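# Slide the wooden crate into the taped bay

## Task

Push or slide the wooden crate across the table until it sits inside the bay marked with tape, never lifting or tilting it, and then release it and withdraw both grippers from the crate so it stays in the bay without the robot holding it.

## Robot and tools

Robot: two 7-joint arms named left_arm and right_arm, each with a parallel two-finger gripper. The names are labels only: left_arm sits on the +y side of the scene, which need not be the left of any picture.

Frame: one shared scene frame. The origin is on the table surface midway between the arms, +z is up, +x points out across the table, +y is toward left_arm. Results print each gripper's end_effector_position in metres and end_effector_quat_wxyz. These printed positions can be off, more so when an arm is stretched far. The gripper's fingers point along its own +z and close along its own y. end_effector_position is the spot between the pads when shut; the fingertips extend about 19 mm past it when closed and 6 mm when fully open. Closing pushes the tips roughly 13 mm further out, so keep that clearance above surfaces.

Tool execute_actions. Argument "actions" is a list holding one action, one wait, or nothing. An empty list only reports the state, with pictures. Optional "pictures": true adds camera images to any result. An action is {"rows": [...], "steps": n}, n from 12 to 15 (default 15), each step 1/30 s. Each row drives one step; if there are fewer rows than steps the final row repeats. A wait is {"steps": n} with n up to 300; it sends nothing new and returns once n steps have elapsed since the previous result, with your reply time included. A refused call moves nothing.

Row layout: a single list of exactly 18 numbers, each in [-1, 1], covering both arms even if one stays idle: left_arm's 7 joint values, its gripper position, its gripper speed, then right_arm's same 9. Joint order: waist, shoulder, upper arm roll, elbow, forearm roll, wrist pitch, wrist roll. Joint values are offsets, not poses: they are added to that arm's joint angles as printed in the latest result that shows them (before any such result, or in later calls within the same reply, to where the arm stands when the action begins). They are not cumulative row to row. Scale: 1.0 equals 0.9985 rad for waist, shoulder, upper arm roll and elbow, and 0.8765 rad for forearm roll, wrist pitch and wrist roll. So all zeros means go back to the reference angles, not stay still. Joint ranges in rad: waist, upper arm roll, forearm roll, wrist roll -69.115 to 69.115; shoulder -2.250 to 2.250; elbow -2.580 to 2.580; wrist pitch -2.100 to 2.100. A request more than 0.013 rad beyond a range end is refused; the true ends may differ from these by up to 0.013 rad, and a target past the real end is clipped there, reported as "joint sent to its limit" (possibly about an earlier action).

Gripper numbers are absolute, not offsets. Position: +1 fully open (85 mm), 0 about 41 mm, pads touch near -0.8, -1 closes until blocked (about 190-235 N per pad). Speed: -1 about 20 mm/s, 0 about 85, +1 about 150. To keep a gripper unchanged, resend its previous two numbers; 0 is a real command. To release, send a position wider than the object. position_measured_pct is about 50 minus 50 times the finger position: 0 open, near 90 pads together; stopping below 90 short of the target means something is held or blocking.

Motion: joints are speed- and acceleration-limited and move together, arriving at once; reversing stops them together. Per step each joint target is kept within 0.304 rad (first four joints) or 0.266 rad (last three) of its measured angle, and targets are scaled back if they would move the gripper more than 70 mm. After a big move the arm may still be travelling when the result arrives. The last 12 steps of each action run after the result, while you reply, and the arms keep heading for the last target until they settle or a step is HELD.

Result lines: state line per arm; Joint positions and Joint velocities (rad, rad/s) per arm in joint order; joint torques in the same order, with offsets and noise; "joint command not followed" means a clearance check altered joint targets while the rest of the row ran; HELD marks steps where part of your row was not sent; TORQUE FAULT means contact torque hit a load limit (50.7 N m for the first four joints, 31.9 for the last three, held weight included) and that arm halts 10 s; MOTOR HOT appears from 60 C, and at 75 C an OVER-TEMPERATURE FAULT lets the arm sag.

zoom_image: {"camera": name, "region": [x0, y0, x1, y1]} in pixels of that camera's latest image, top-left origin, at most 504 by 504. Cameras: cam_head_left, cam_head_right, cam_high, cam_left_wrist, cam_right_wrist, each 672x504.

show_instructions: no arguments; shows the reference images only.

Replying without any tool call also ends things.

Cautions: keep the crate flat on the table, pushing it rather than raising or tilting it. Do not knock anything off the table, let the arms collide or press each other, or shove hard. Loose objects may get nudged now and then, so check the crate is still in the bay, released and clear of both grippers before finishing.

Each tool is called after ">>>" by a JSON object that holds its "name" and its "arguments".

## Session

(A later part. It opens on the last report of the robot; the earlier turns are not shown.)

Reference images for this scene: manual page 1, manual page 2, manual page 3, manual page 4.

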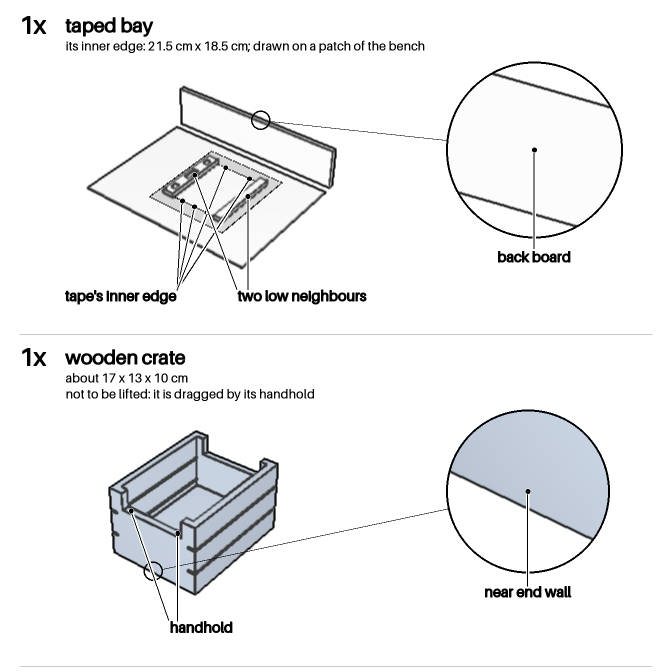

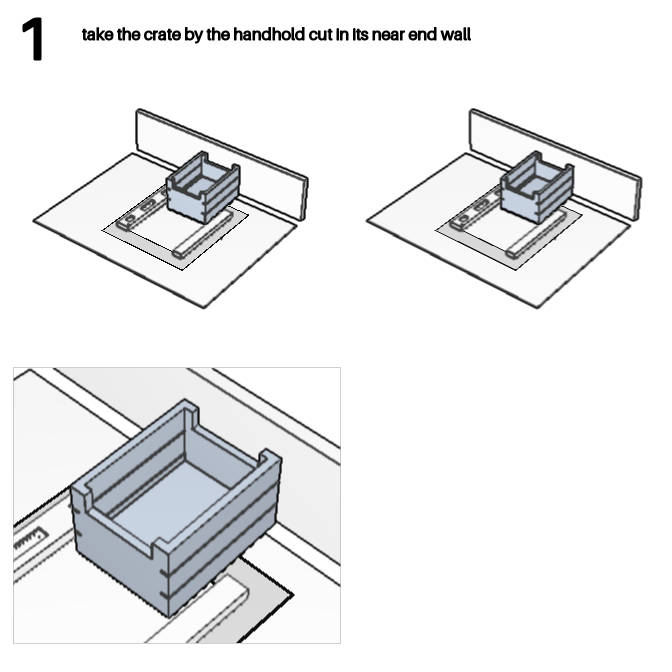

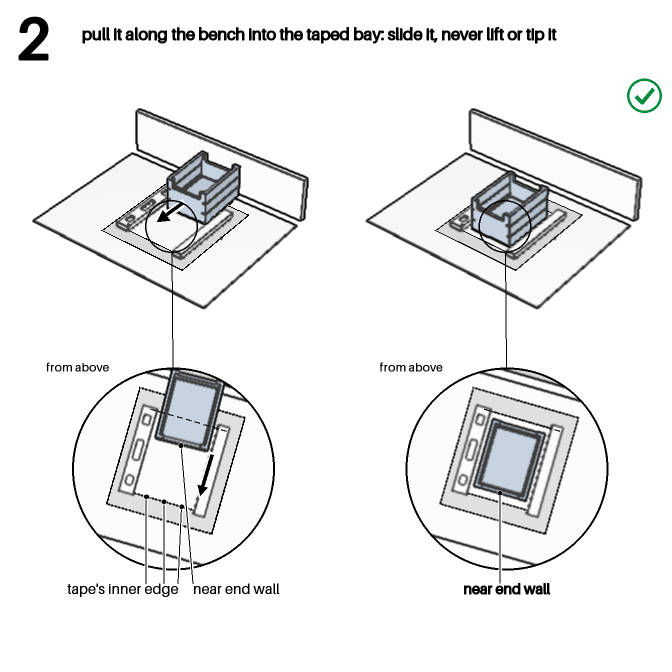

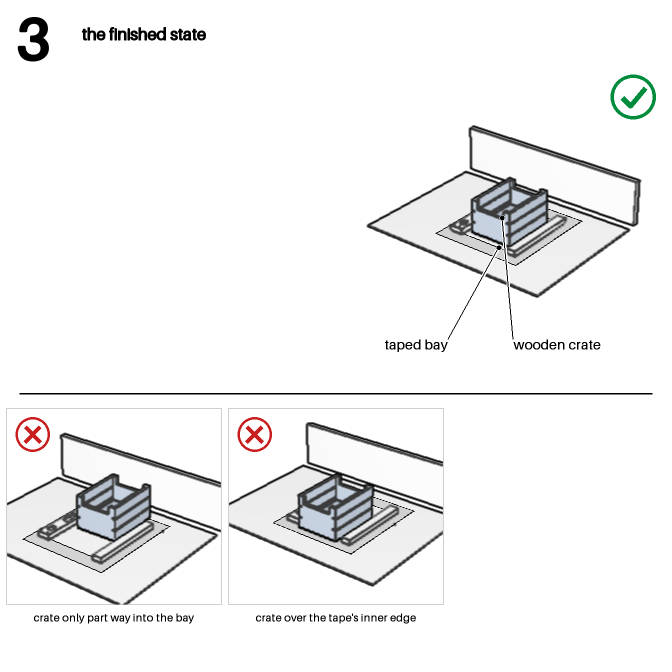

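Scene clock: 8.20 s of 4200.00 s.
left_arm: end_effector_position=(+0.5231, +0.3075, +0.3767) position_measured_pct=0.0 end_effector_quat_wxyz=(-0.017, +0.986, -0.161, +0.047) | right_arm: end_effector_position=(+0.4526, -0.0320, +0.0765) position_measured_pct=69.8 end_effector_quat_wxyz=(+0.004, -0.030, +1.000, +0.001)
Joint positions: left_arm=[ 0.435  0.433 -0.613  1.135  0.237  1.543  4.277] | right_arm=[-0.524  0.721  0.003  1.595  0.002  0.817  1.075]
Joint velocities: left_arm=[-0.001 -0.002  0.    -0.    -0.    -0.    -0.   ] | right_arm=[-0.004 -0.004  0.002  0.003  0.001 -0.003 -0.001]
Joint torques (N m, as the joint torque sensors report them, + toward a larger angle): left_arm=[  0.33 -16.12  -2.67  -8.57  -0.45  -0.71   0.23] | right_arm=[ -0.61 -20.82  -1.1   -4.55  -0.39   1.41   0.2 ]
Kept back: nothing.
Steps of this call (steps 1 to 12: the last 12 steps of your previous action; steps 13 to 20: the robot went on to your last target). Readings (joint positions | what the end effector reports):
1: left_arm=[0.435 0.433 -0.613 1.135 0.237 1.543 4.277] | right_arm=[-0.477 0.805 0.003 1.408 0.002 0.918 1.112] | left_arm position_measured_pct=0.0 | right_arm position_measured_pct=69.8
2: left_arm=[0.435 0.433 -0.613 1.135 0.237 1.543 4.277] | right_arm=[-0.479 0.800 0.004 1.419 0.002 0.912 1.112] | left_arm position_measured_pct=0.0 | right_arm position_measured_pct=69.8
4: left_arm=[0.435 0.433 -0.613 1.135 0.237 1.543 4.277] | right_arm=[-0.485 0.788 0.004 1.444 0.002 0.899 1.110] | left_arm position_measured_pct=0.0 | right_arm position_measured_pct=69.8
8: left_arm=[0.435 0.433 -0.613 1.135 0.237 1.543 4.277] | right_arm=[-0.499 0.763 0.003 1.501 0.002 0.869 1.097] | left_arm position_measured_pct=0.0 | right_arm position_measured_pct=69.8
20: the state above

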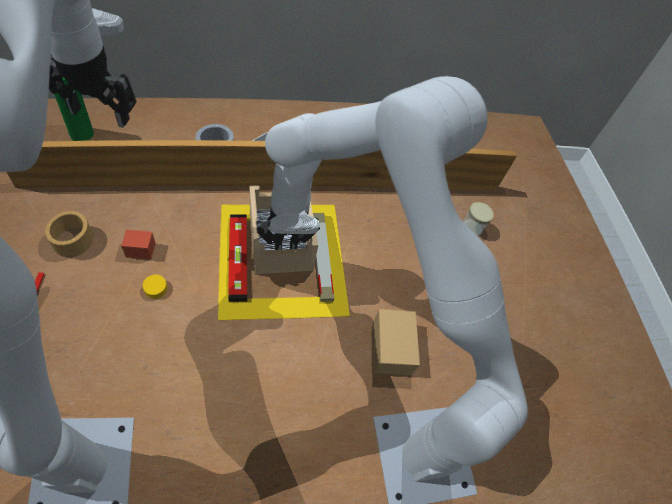

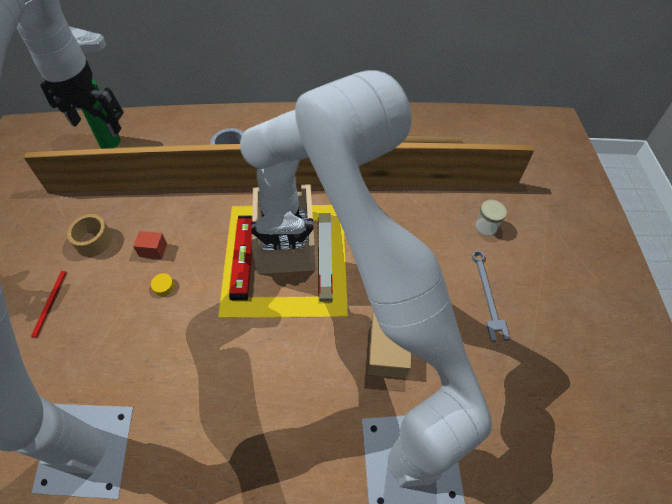

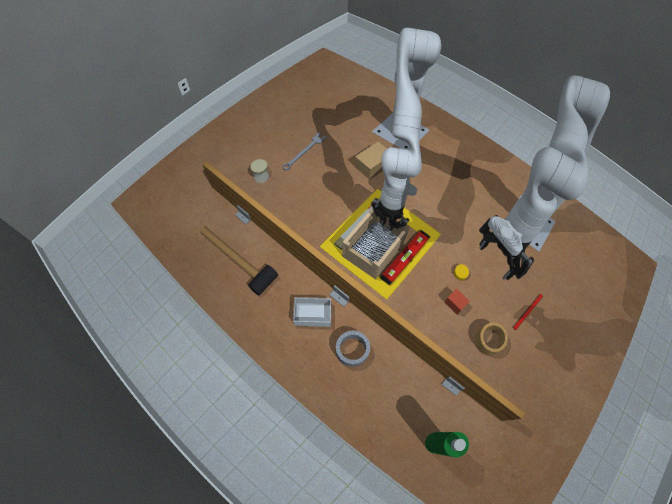

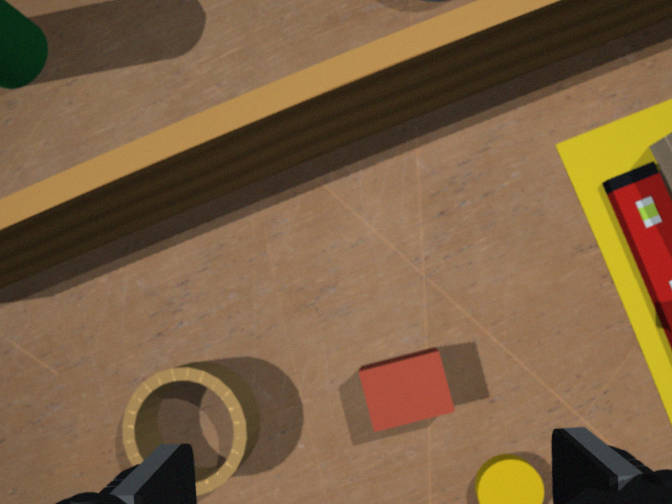

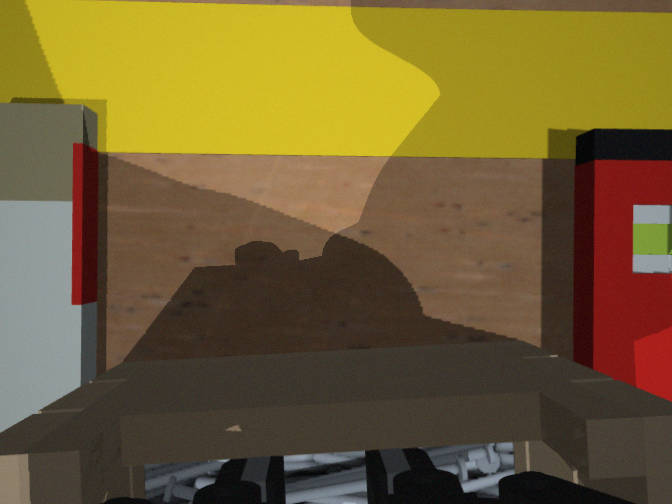

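>>> {"name": "execute_actions", "arguments": {"actions": [{"rows":[[0,0,0,0,0,0,0,1,0,-0.004,-0.004,0,0.010,0,-0.006,0,-0.4,0],[0,0,0,0,0,0,0,1,0,-0.009,-0.009,0,0.020,0,-0.012,-0.003,-0.4,0],[0,0,0,0,0,0,0,1,0,-0.013,-0.013,0,0.030,0,-0.017,-0.006,-0.4,0],[0,0,0,0,0,0,0,1,0,-0.018,-0.018,0,0.041,0,-0.023,-0.01,-0.4,0],[0,0,0,0,0,0,0,1,0,-0.022,-0.022,0,0.051,0,-0.029,-0.014,-0.4,0],[0,0,0,0,0,0,0,1,0,-0.027,-0.027,0,0.061,0,-0.035,-0.018,-0.4,0],[0,0,0,0,0,0,0,1,0,-0.031,-0.031,0,0.071,0,-0.040,-0.022,-0.4,0],[0,0,0,0,0,0,0,1,0,-0.036,-0.035,0,0.081,0,-0.046,-0.026,-0.4,0],[0,0,0,0,0,0,0,1,0,-0.040,-0.040,0,0.091,0,-0.052,-0.03,-0.4,0],[0,0,0,0,0,0,0,1,0,-0.045,-0.044,0,0.101,0,-0.058,-0.034,-0.4,0],[0,0,0,0,0,0,0,1,0,-0.050,-0.049,0,0.112,0,-0.064,-0.038,-0.4,0],[0,0,0,0,0,0,0,1,0,-0.054,-0.053,0,0.122,0,-0.069,-0.042,-0.4,0],[0,0,0,0,0,0,0,1,0,-0.058,-0.058,0,0.132,0,-0.075,-0.046,-0.4,0],[0,0,0,0,0,0,0,1,0,-0.063,-0.062,0,0.142,0,-0.081,-0.05,-0.4,0]],"steps":15}]}}

>>> {"name": "execute_actions", "arguments": {"actions": [{"steps":20}], "pictures": true}}

Scene clock: 9.67 s of 4200.00 s.
left_arm: end_effector_position=(+0.5231, +0.3075, +0.3767) position_measured_pct=0.0 end_effector_quat_wxyz=(-0.017, +0.986, -0.161, +0.047) | right_arm: end_effector_position=(+0.4500, -0.0319, +0.0772) position_measured_pct=69.8 end_effector_quat_wxyz=(+0.007, -0.032, +0.999, +0.001)
Joint positions: left_arm=[ 0.435  0.433 -0.613  1.135  0.237  1.543  4.277] | right_arm=[-0.53   0.714  0.005  1.608  0.003  0.808  1.074]
Joint velocities: left_arm=[ 0.  0. -0.  0. -0.  0.  0.] | right_arm=[-0.096 -0.109  0.017  0.224  0.009 -0.13  -0.051]
Joint torques (N m, as the joint torque sensors report them, + toward a larger angle): left_arm=[ -0.02 -16.47  -2.17  -8.35  -0.37  -0.38   0.16] | right_arm=[ -1.96 -20.    -1.59  -4.37  -0.59   1.33   0.19]
Steps of this call (steps 1 to 15: the robot went on to your last target; steps 16 to 41: nothing new was sent; steps 42 to 44: the first 3 steps of this action). Readings (joint positions | what the end effector reports):
42: left_arm=[0.435 0.433 -0.613 1.135 0.237 1.543 4.277] | right_arm=[-0.525 0.720 0.003 1.596 0.002 0.816 1.075] | left_arm position_measured_pct=0.0 | right_arm position_measured_pct=69.8
43: left_arm=[0.435 0.433 -0.613 1.135 0.237 1.543 4.277] | right_arm=[-0.527 0.717 0.004 1.601 0.003 0.812 1.075] | left_arm position_measured_pct=0.0 | right_arm position_measured_pct=69.8
44: the state above

Scene clock: 10.33 s of 4200.00 s.
left_arm: end_effector_position=(+0.5231, +0.3075, +0.3767) position_measured_pct=0.0 end_effector_quat_wxyz=(-0.017, +0.986, -0.161, +0.047) | right_arm: end_effector_position=(+0.4060, -0.0281, +0.0760) position_measured_pct=69.8 end_effector_quat_wxyz=(+0.003, -0.038, +0.999, -0.001)
Joint positions: left_arm=[ 0.435  0.433 -0.613  1.135  0.237  1.543  4.277] | right_arm=[-0.585  0.659  0.004  1.734  0.003  0.744  1.031]
Joint velocities: left_arm=[-0.001  0.001 -0.    -0.     0.001 -0.    -0.   ] | right_arm=[-0.003 -0.001  0.003  0.003  0.001 -0.001 -0.001]
Joint torques (N m, as the joint torque sensors report them, + toward a larger angle): left_arm=[  0.22 -16.23  -2.33  -8.21  -0.35  -0.52  -0.02] | right_arm=[ -1.03 -18.4   -1.44  -4.23  -0.34   1.42   0.16]
Kept back: nothing.
Steps of this call (steps 1 to 12: the last 12 steps of your previous action; steps 13 to 20: the robot went on to your last target). Readings (joint positions | what the end effector reports):
1: left_arm=[0.435 0.433 -0.613 1.135 0.237 1.543 4.277] | right_arm=[-0.533 0.710 0.005 1.616 0.003 0.804 1.072] | left_arm position_measured_pct=0.0 | right_arm position_measured_pct=69.8
2: left_arm=[0.435 0.433 -0.613 1.135 0.237 1.543 4.277] | right_arm=[-0.537 0.706 0.005 1.625 0.003 0.799 1.069] | left_arm position_measured_pct=0.0 | right_arm position_measured_pct=69.8
4: left_arm=[0.435 0.433 -0.613 1.135 0.237 1.543 4.277] | right_arm=[-0.545 0.697 0.005 1.644 0.003 0.790 1.062] | left_arm position_measured_pct=0.0 | right_arm position_measured_pct=69.8
8: left_arm=[0.435 0.433 -0.613 1.135 0.237 1.543 4.277] | right_arm=[-0.563 0.680 0.005 1.683 0.003 0.769 1.048] | left_arm position_measured_pct=0.0 | right_arm position_measured_pct=69.8
20: the state above

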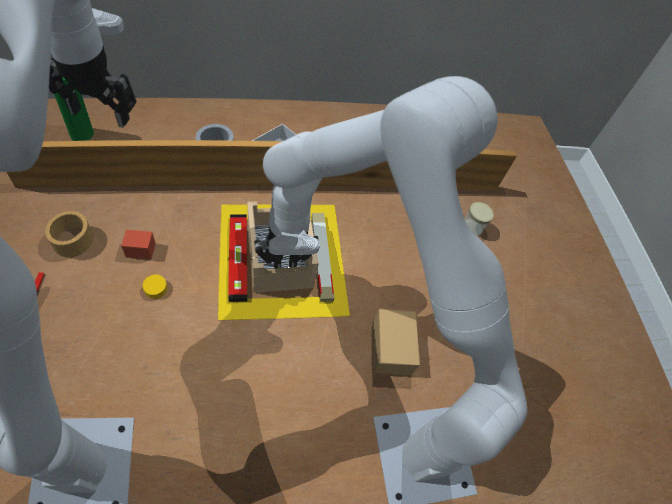

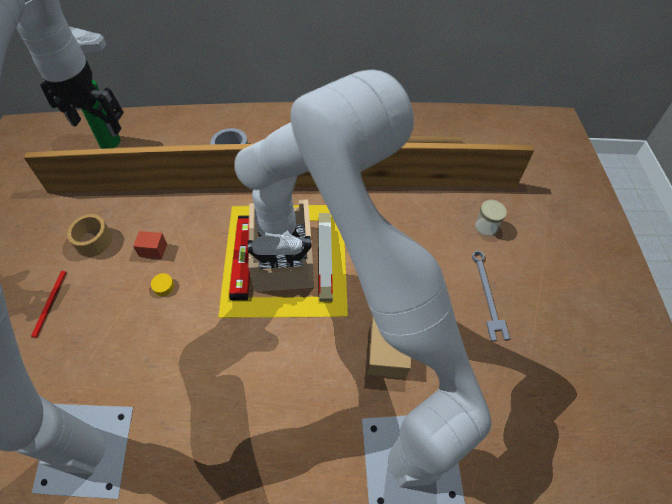

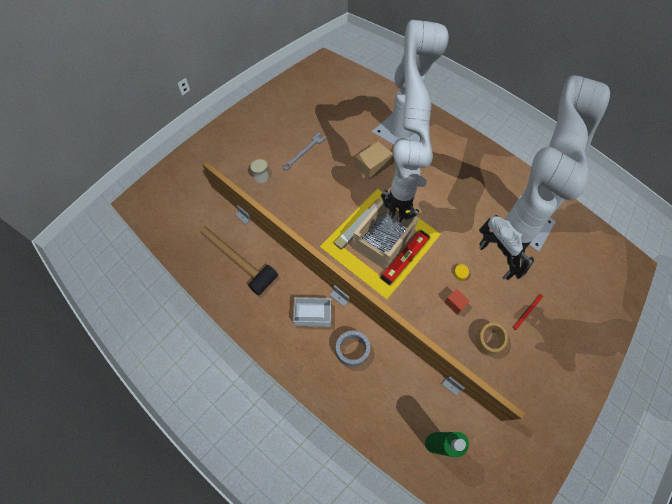

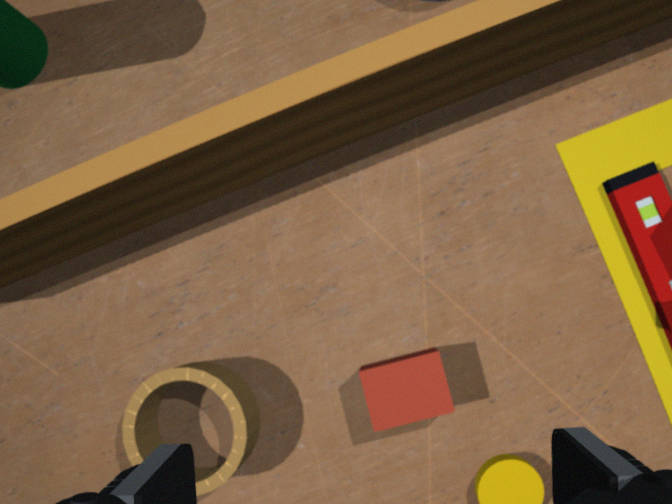

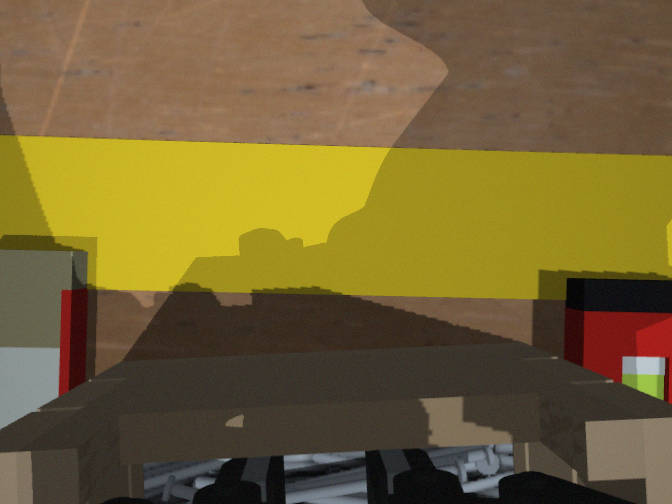

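>>> {"name": "execute_actions", "arguments": {"actions": [{"rows":[[0,0,0,0,0,0,0,1,0,0.01,0.011,0,-0.03,0,0.03,-0.03,-0.4,0],[0,0,0,0,0,0,0,1,0,0.01,0.011,0,-0.03,0,0.03,-0.03,-0.4,0],[0,0,0,0,0,0,0,1,0,0.01,0.011,0,-0.03,0,0.03,-0.03,-0.4,0],[0,0,0,0,0,0,0,1,0,0.01,0.011,0,-0.03,0,0.03,-0.03,-0.4,0],[0,0,0,0,0,0,0,1,0,0.01,0.011,0,-0.03,0,0.03,-0.03,-0.4,0],[0,0,0,0,0,0,0,1,0,0.012,-0.151,0,-0.185,0,0.385,-0.03,-0.4,0]],"steps":15}]}}

>>> {"name": "execute_actions", "arguments": {"actions": [{"steps":25}], "pictures": true}}

>>> {"name": "zoom_image", "arguments": {"camera": "cam_high", "region": [300,160,460,310]}}

Scene clock: 11.60 s of 4200.00 s.
left_arm: end_effector_position=(+0.5231, +0.3075, +0.3767) position_measured_pct=0.0 end_effector_quat_wxyz=(-0.017, +0.986, -0.161, +0.047) | right_arm: end_effector_position=(+0.4091, -0.0286, +0.0760) position_measured_pct=69.8 end_effector_quat_wxyz=(+0.000, -0.029, +1.000, -0.002)
Joint positions: left_arm=[ 0.435  0.433 -0.613  1.135  0.237  1.543  4.277] | right_arm=[-0.579  0.666  0.003  1.719  0.002  0.758  1.018]
Joint velocities: left_arm=[ 0.001  0.001  0.001 -0.    -0.001  0.     0.   ] | right_arm=[ 0.106  0.116  0.    -0.306  0.005  0.244 -0.267]
Joint torques (N m, as the joint torque sensors report them, + toward a larger angle): left_arm=[  0.37 -16.14  -2.51  -8.28  -0.39  -0.32   0.31] | right_arm=[  1.67 -19.84   0.98  -7.12   0.28  -0.23  -0.04]
Steps of this call (steps 1 to 15: the robot went on to your last target; steps 16 to 35: nothing new was sent; steps 36 to 38: the first 3 steps of this action). Readings (joint positions | what the end effector reports):
36: left_arm=[0.435 0.433 -0.613 1.135 0.237 1.543 4.277] | right_arm=[-0.585 0.659 0.004 1.733 0.003 0.745 1.030] | left_arm position_measured_pct=0.0 | right_arm position_measured_pct=69.8
37: left_arm=[0.435 0.433 -0.613 1.135 0.237 1.543 4.277] | right_arm=[-0.582 0.662 0.004 1.728 0.002 0.750 1.026] | left_arm position_measured_pct=0.0 | right_arm position_measured_pct=69.8
38: the state above

Scene clock: 12.43 s of 4200.00 s.
left_arm: end_effector_position=(+0.5231, +0.3075, +0.3767) position_measured_pct=0.0 end_effector_quat_wxyz=(-0.017, +0.986, -0.161, +0.047) | right_arm: end_effector_position=(+0.4175, -0.0271, +0.1941) position_measured_pct=69.8 end_effector_quat_wxyz=(+0.002, -0.018, +1.000, -0.001)
Joint positions: left_arm=[ 0.435  0.433 -0.613  1.135  0.237  1.543  4.277] | right_arm=[-0.573  0.508  0.004  1.549  0.003  1.081  1.005]
Joint velocities: left_arm=[ 0.001 -0.001 -0.     0.     0.     0.     0.   ] | right_arm=[ 0.001 -0.001  0.    -0.001  0.     0.     0.001]
Joint torques (N m, as the joint torque sensors report them, + toward a larger angle): left_arm=[  0.15 -16.59  -2.39  -8.67  -0.5   -0.58   0.26] | right_arm=[  0.14 -18.2   -0.22  -7.67   0.08   0.01   0.28]
Kept back: nothing.
Steps of this call (steps 1 to 12: the last 12 steps of your previous action; steps 13 to 25: the robot went on to your last target). Readings (joint positions | what the end effector reports):
1: left_arm=[0.435 0.433 -0.613 1.135 0.237 1.543 4.277] | right_arm=[-0.576 0.668 0.004 1.710 0.002 0.765 1.010] | left_arm position_measured_pct=0.0 | right_arm position_measured_pct=69.8
2: left_arm=[0.435 0.433 -0.613 1.135 0.237 1.543 4.277] | right_arm=[-0.575 0.669 0.005 1.706 0.003 0.768 1.006] | left_arm position_measured_pct=0.0 | right_arm position_measured_pct=69.8
4: left_arm=[0.435 0.433 -0.613 1.135 0.237 1.543 4.277] | right_arm=[-0.575 0.661 0.005 1.699 0.003 0.780 1.005] | left_arm position_measured_pct=0.0 | right_arm position_measured_pct=69.8
8: left_arm=[0.435 0.433 -0.613 1.135 0.237 1.543 4.277] | right_arm=[-0.574 0.593 0.004 1.634 0.003 0.898 1.005] | left_arm position_measured_pct=0.0 | right_arm position_measured_pct=69.8
25: the state above

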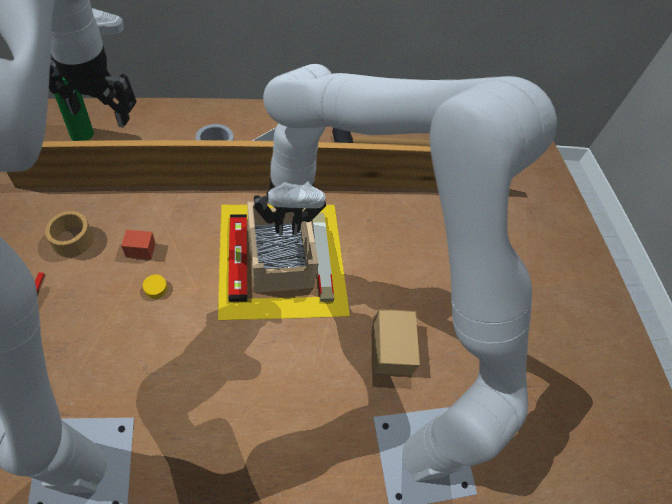

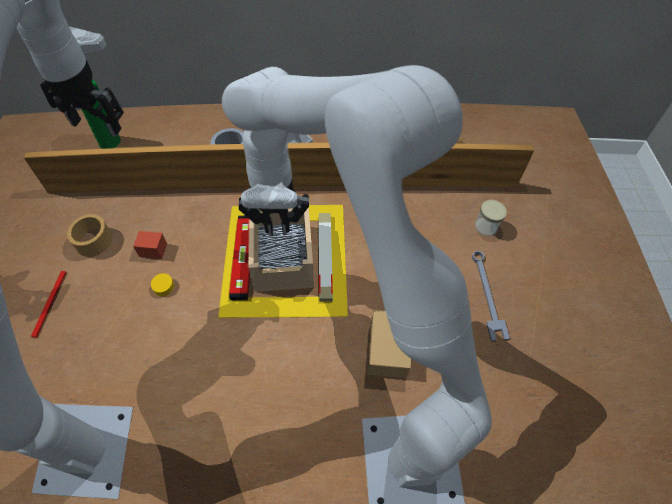

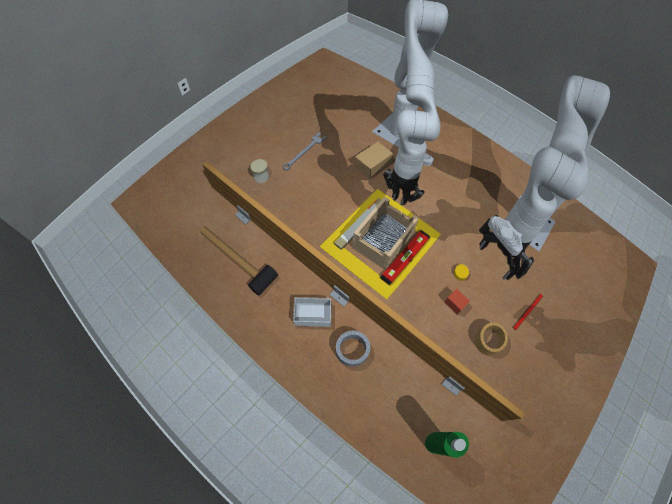

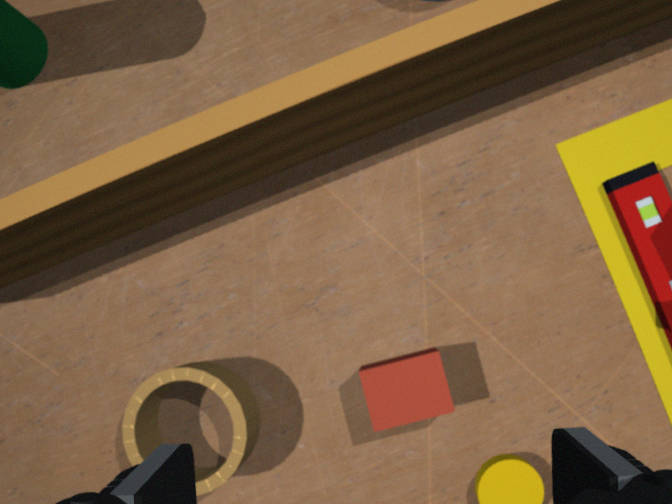

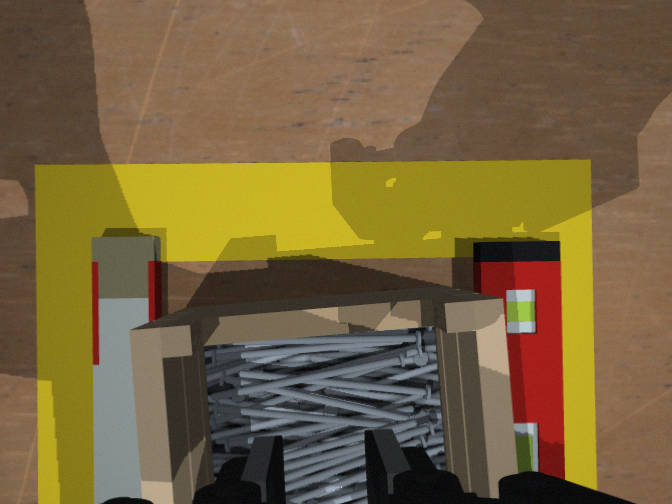

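Region (300, 160, 460, 310) of cam_high's 672x504 image, scaled by 3.150, with more detail than that image has; it fills the top 472 rows of this view, and the rest is white.

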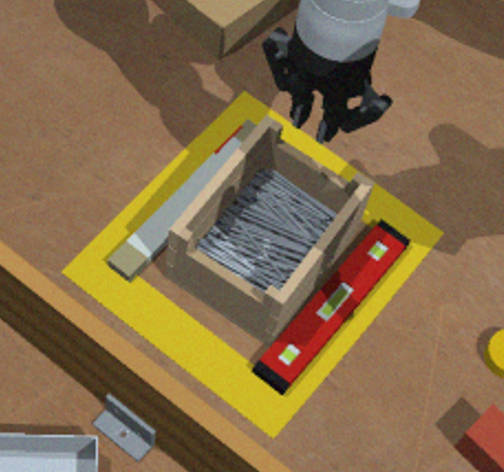

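>>> {"name": "finished_scene", "arguments": {"scene": 2}}

The scene is finished: the task was done.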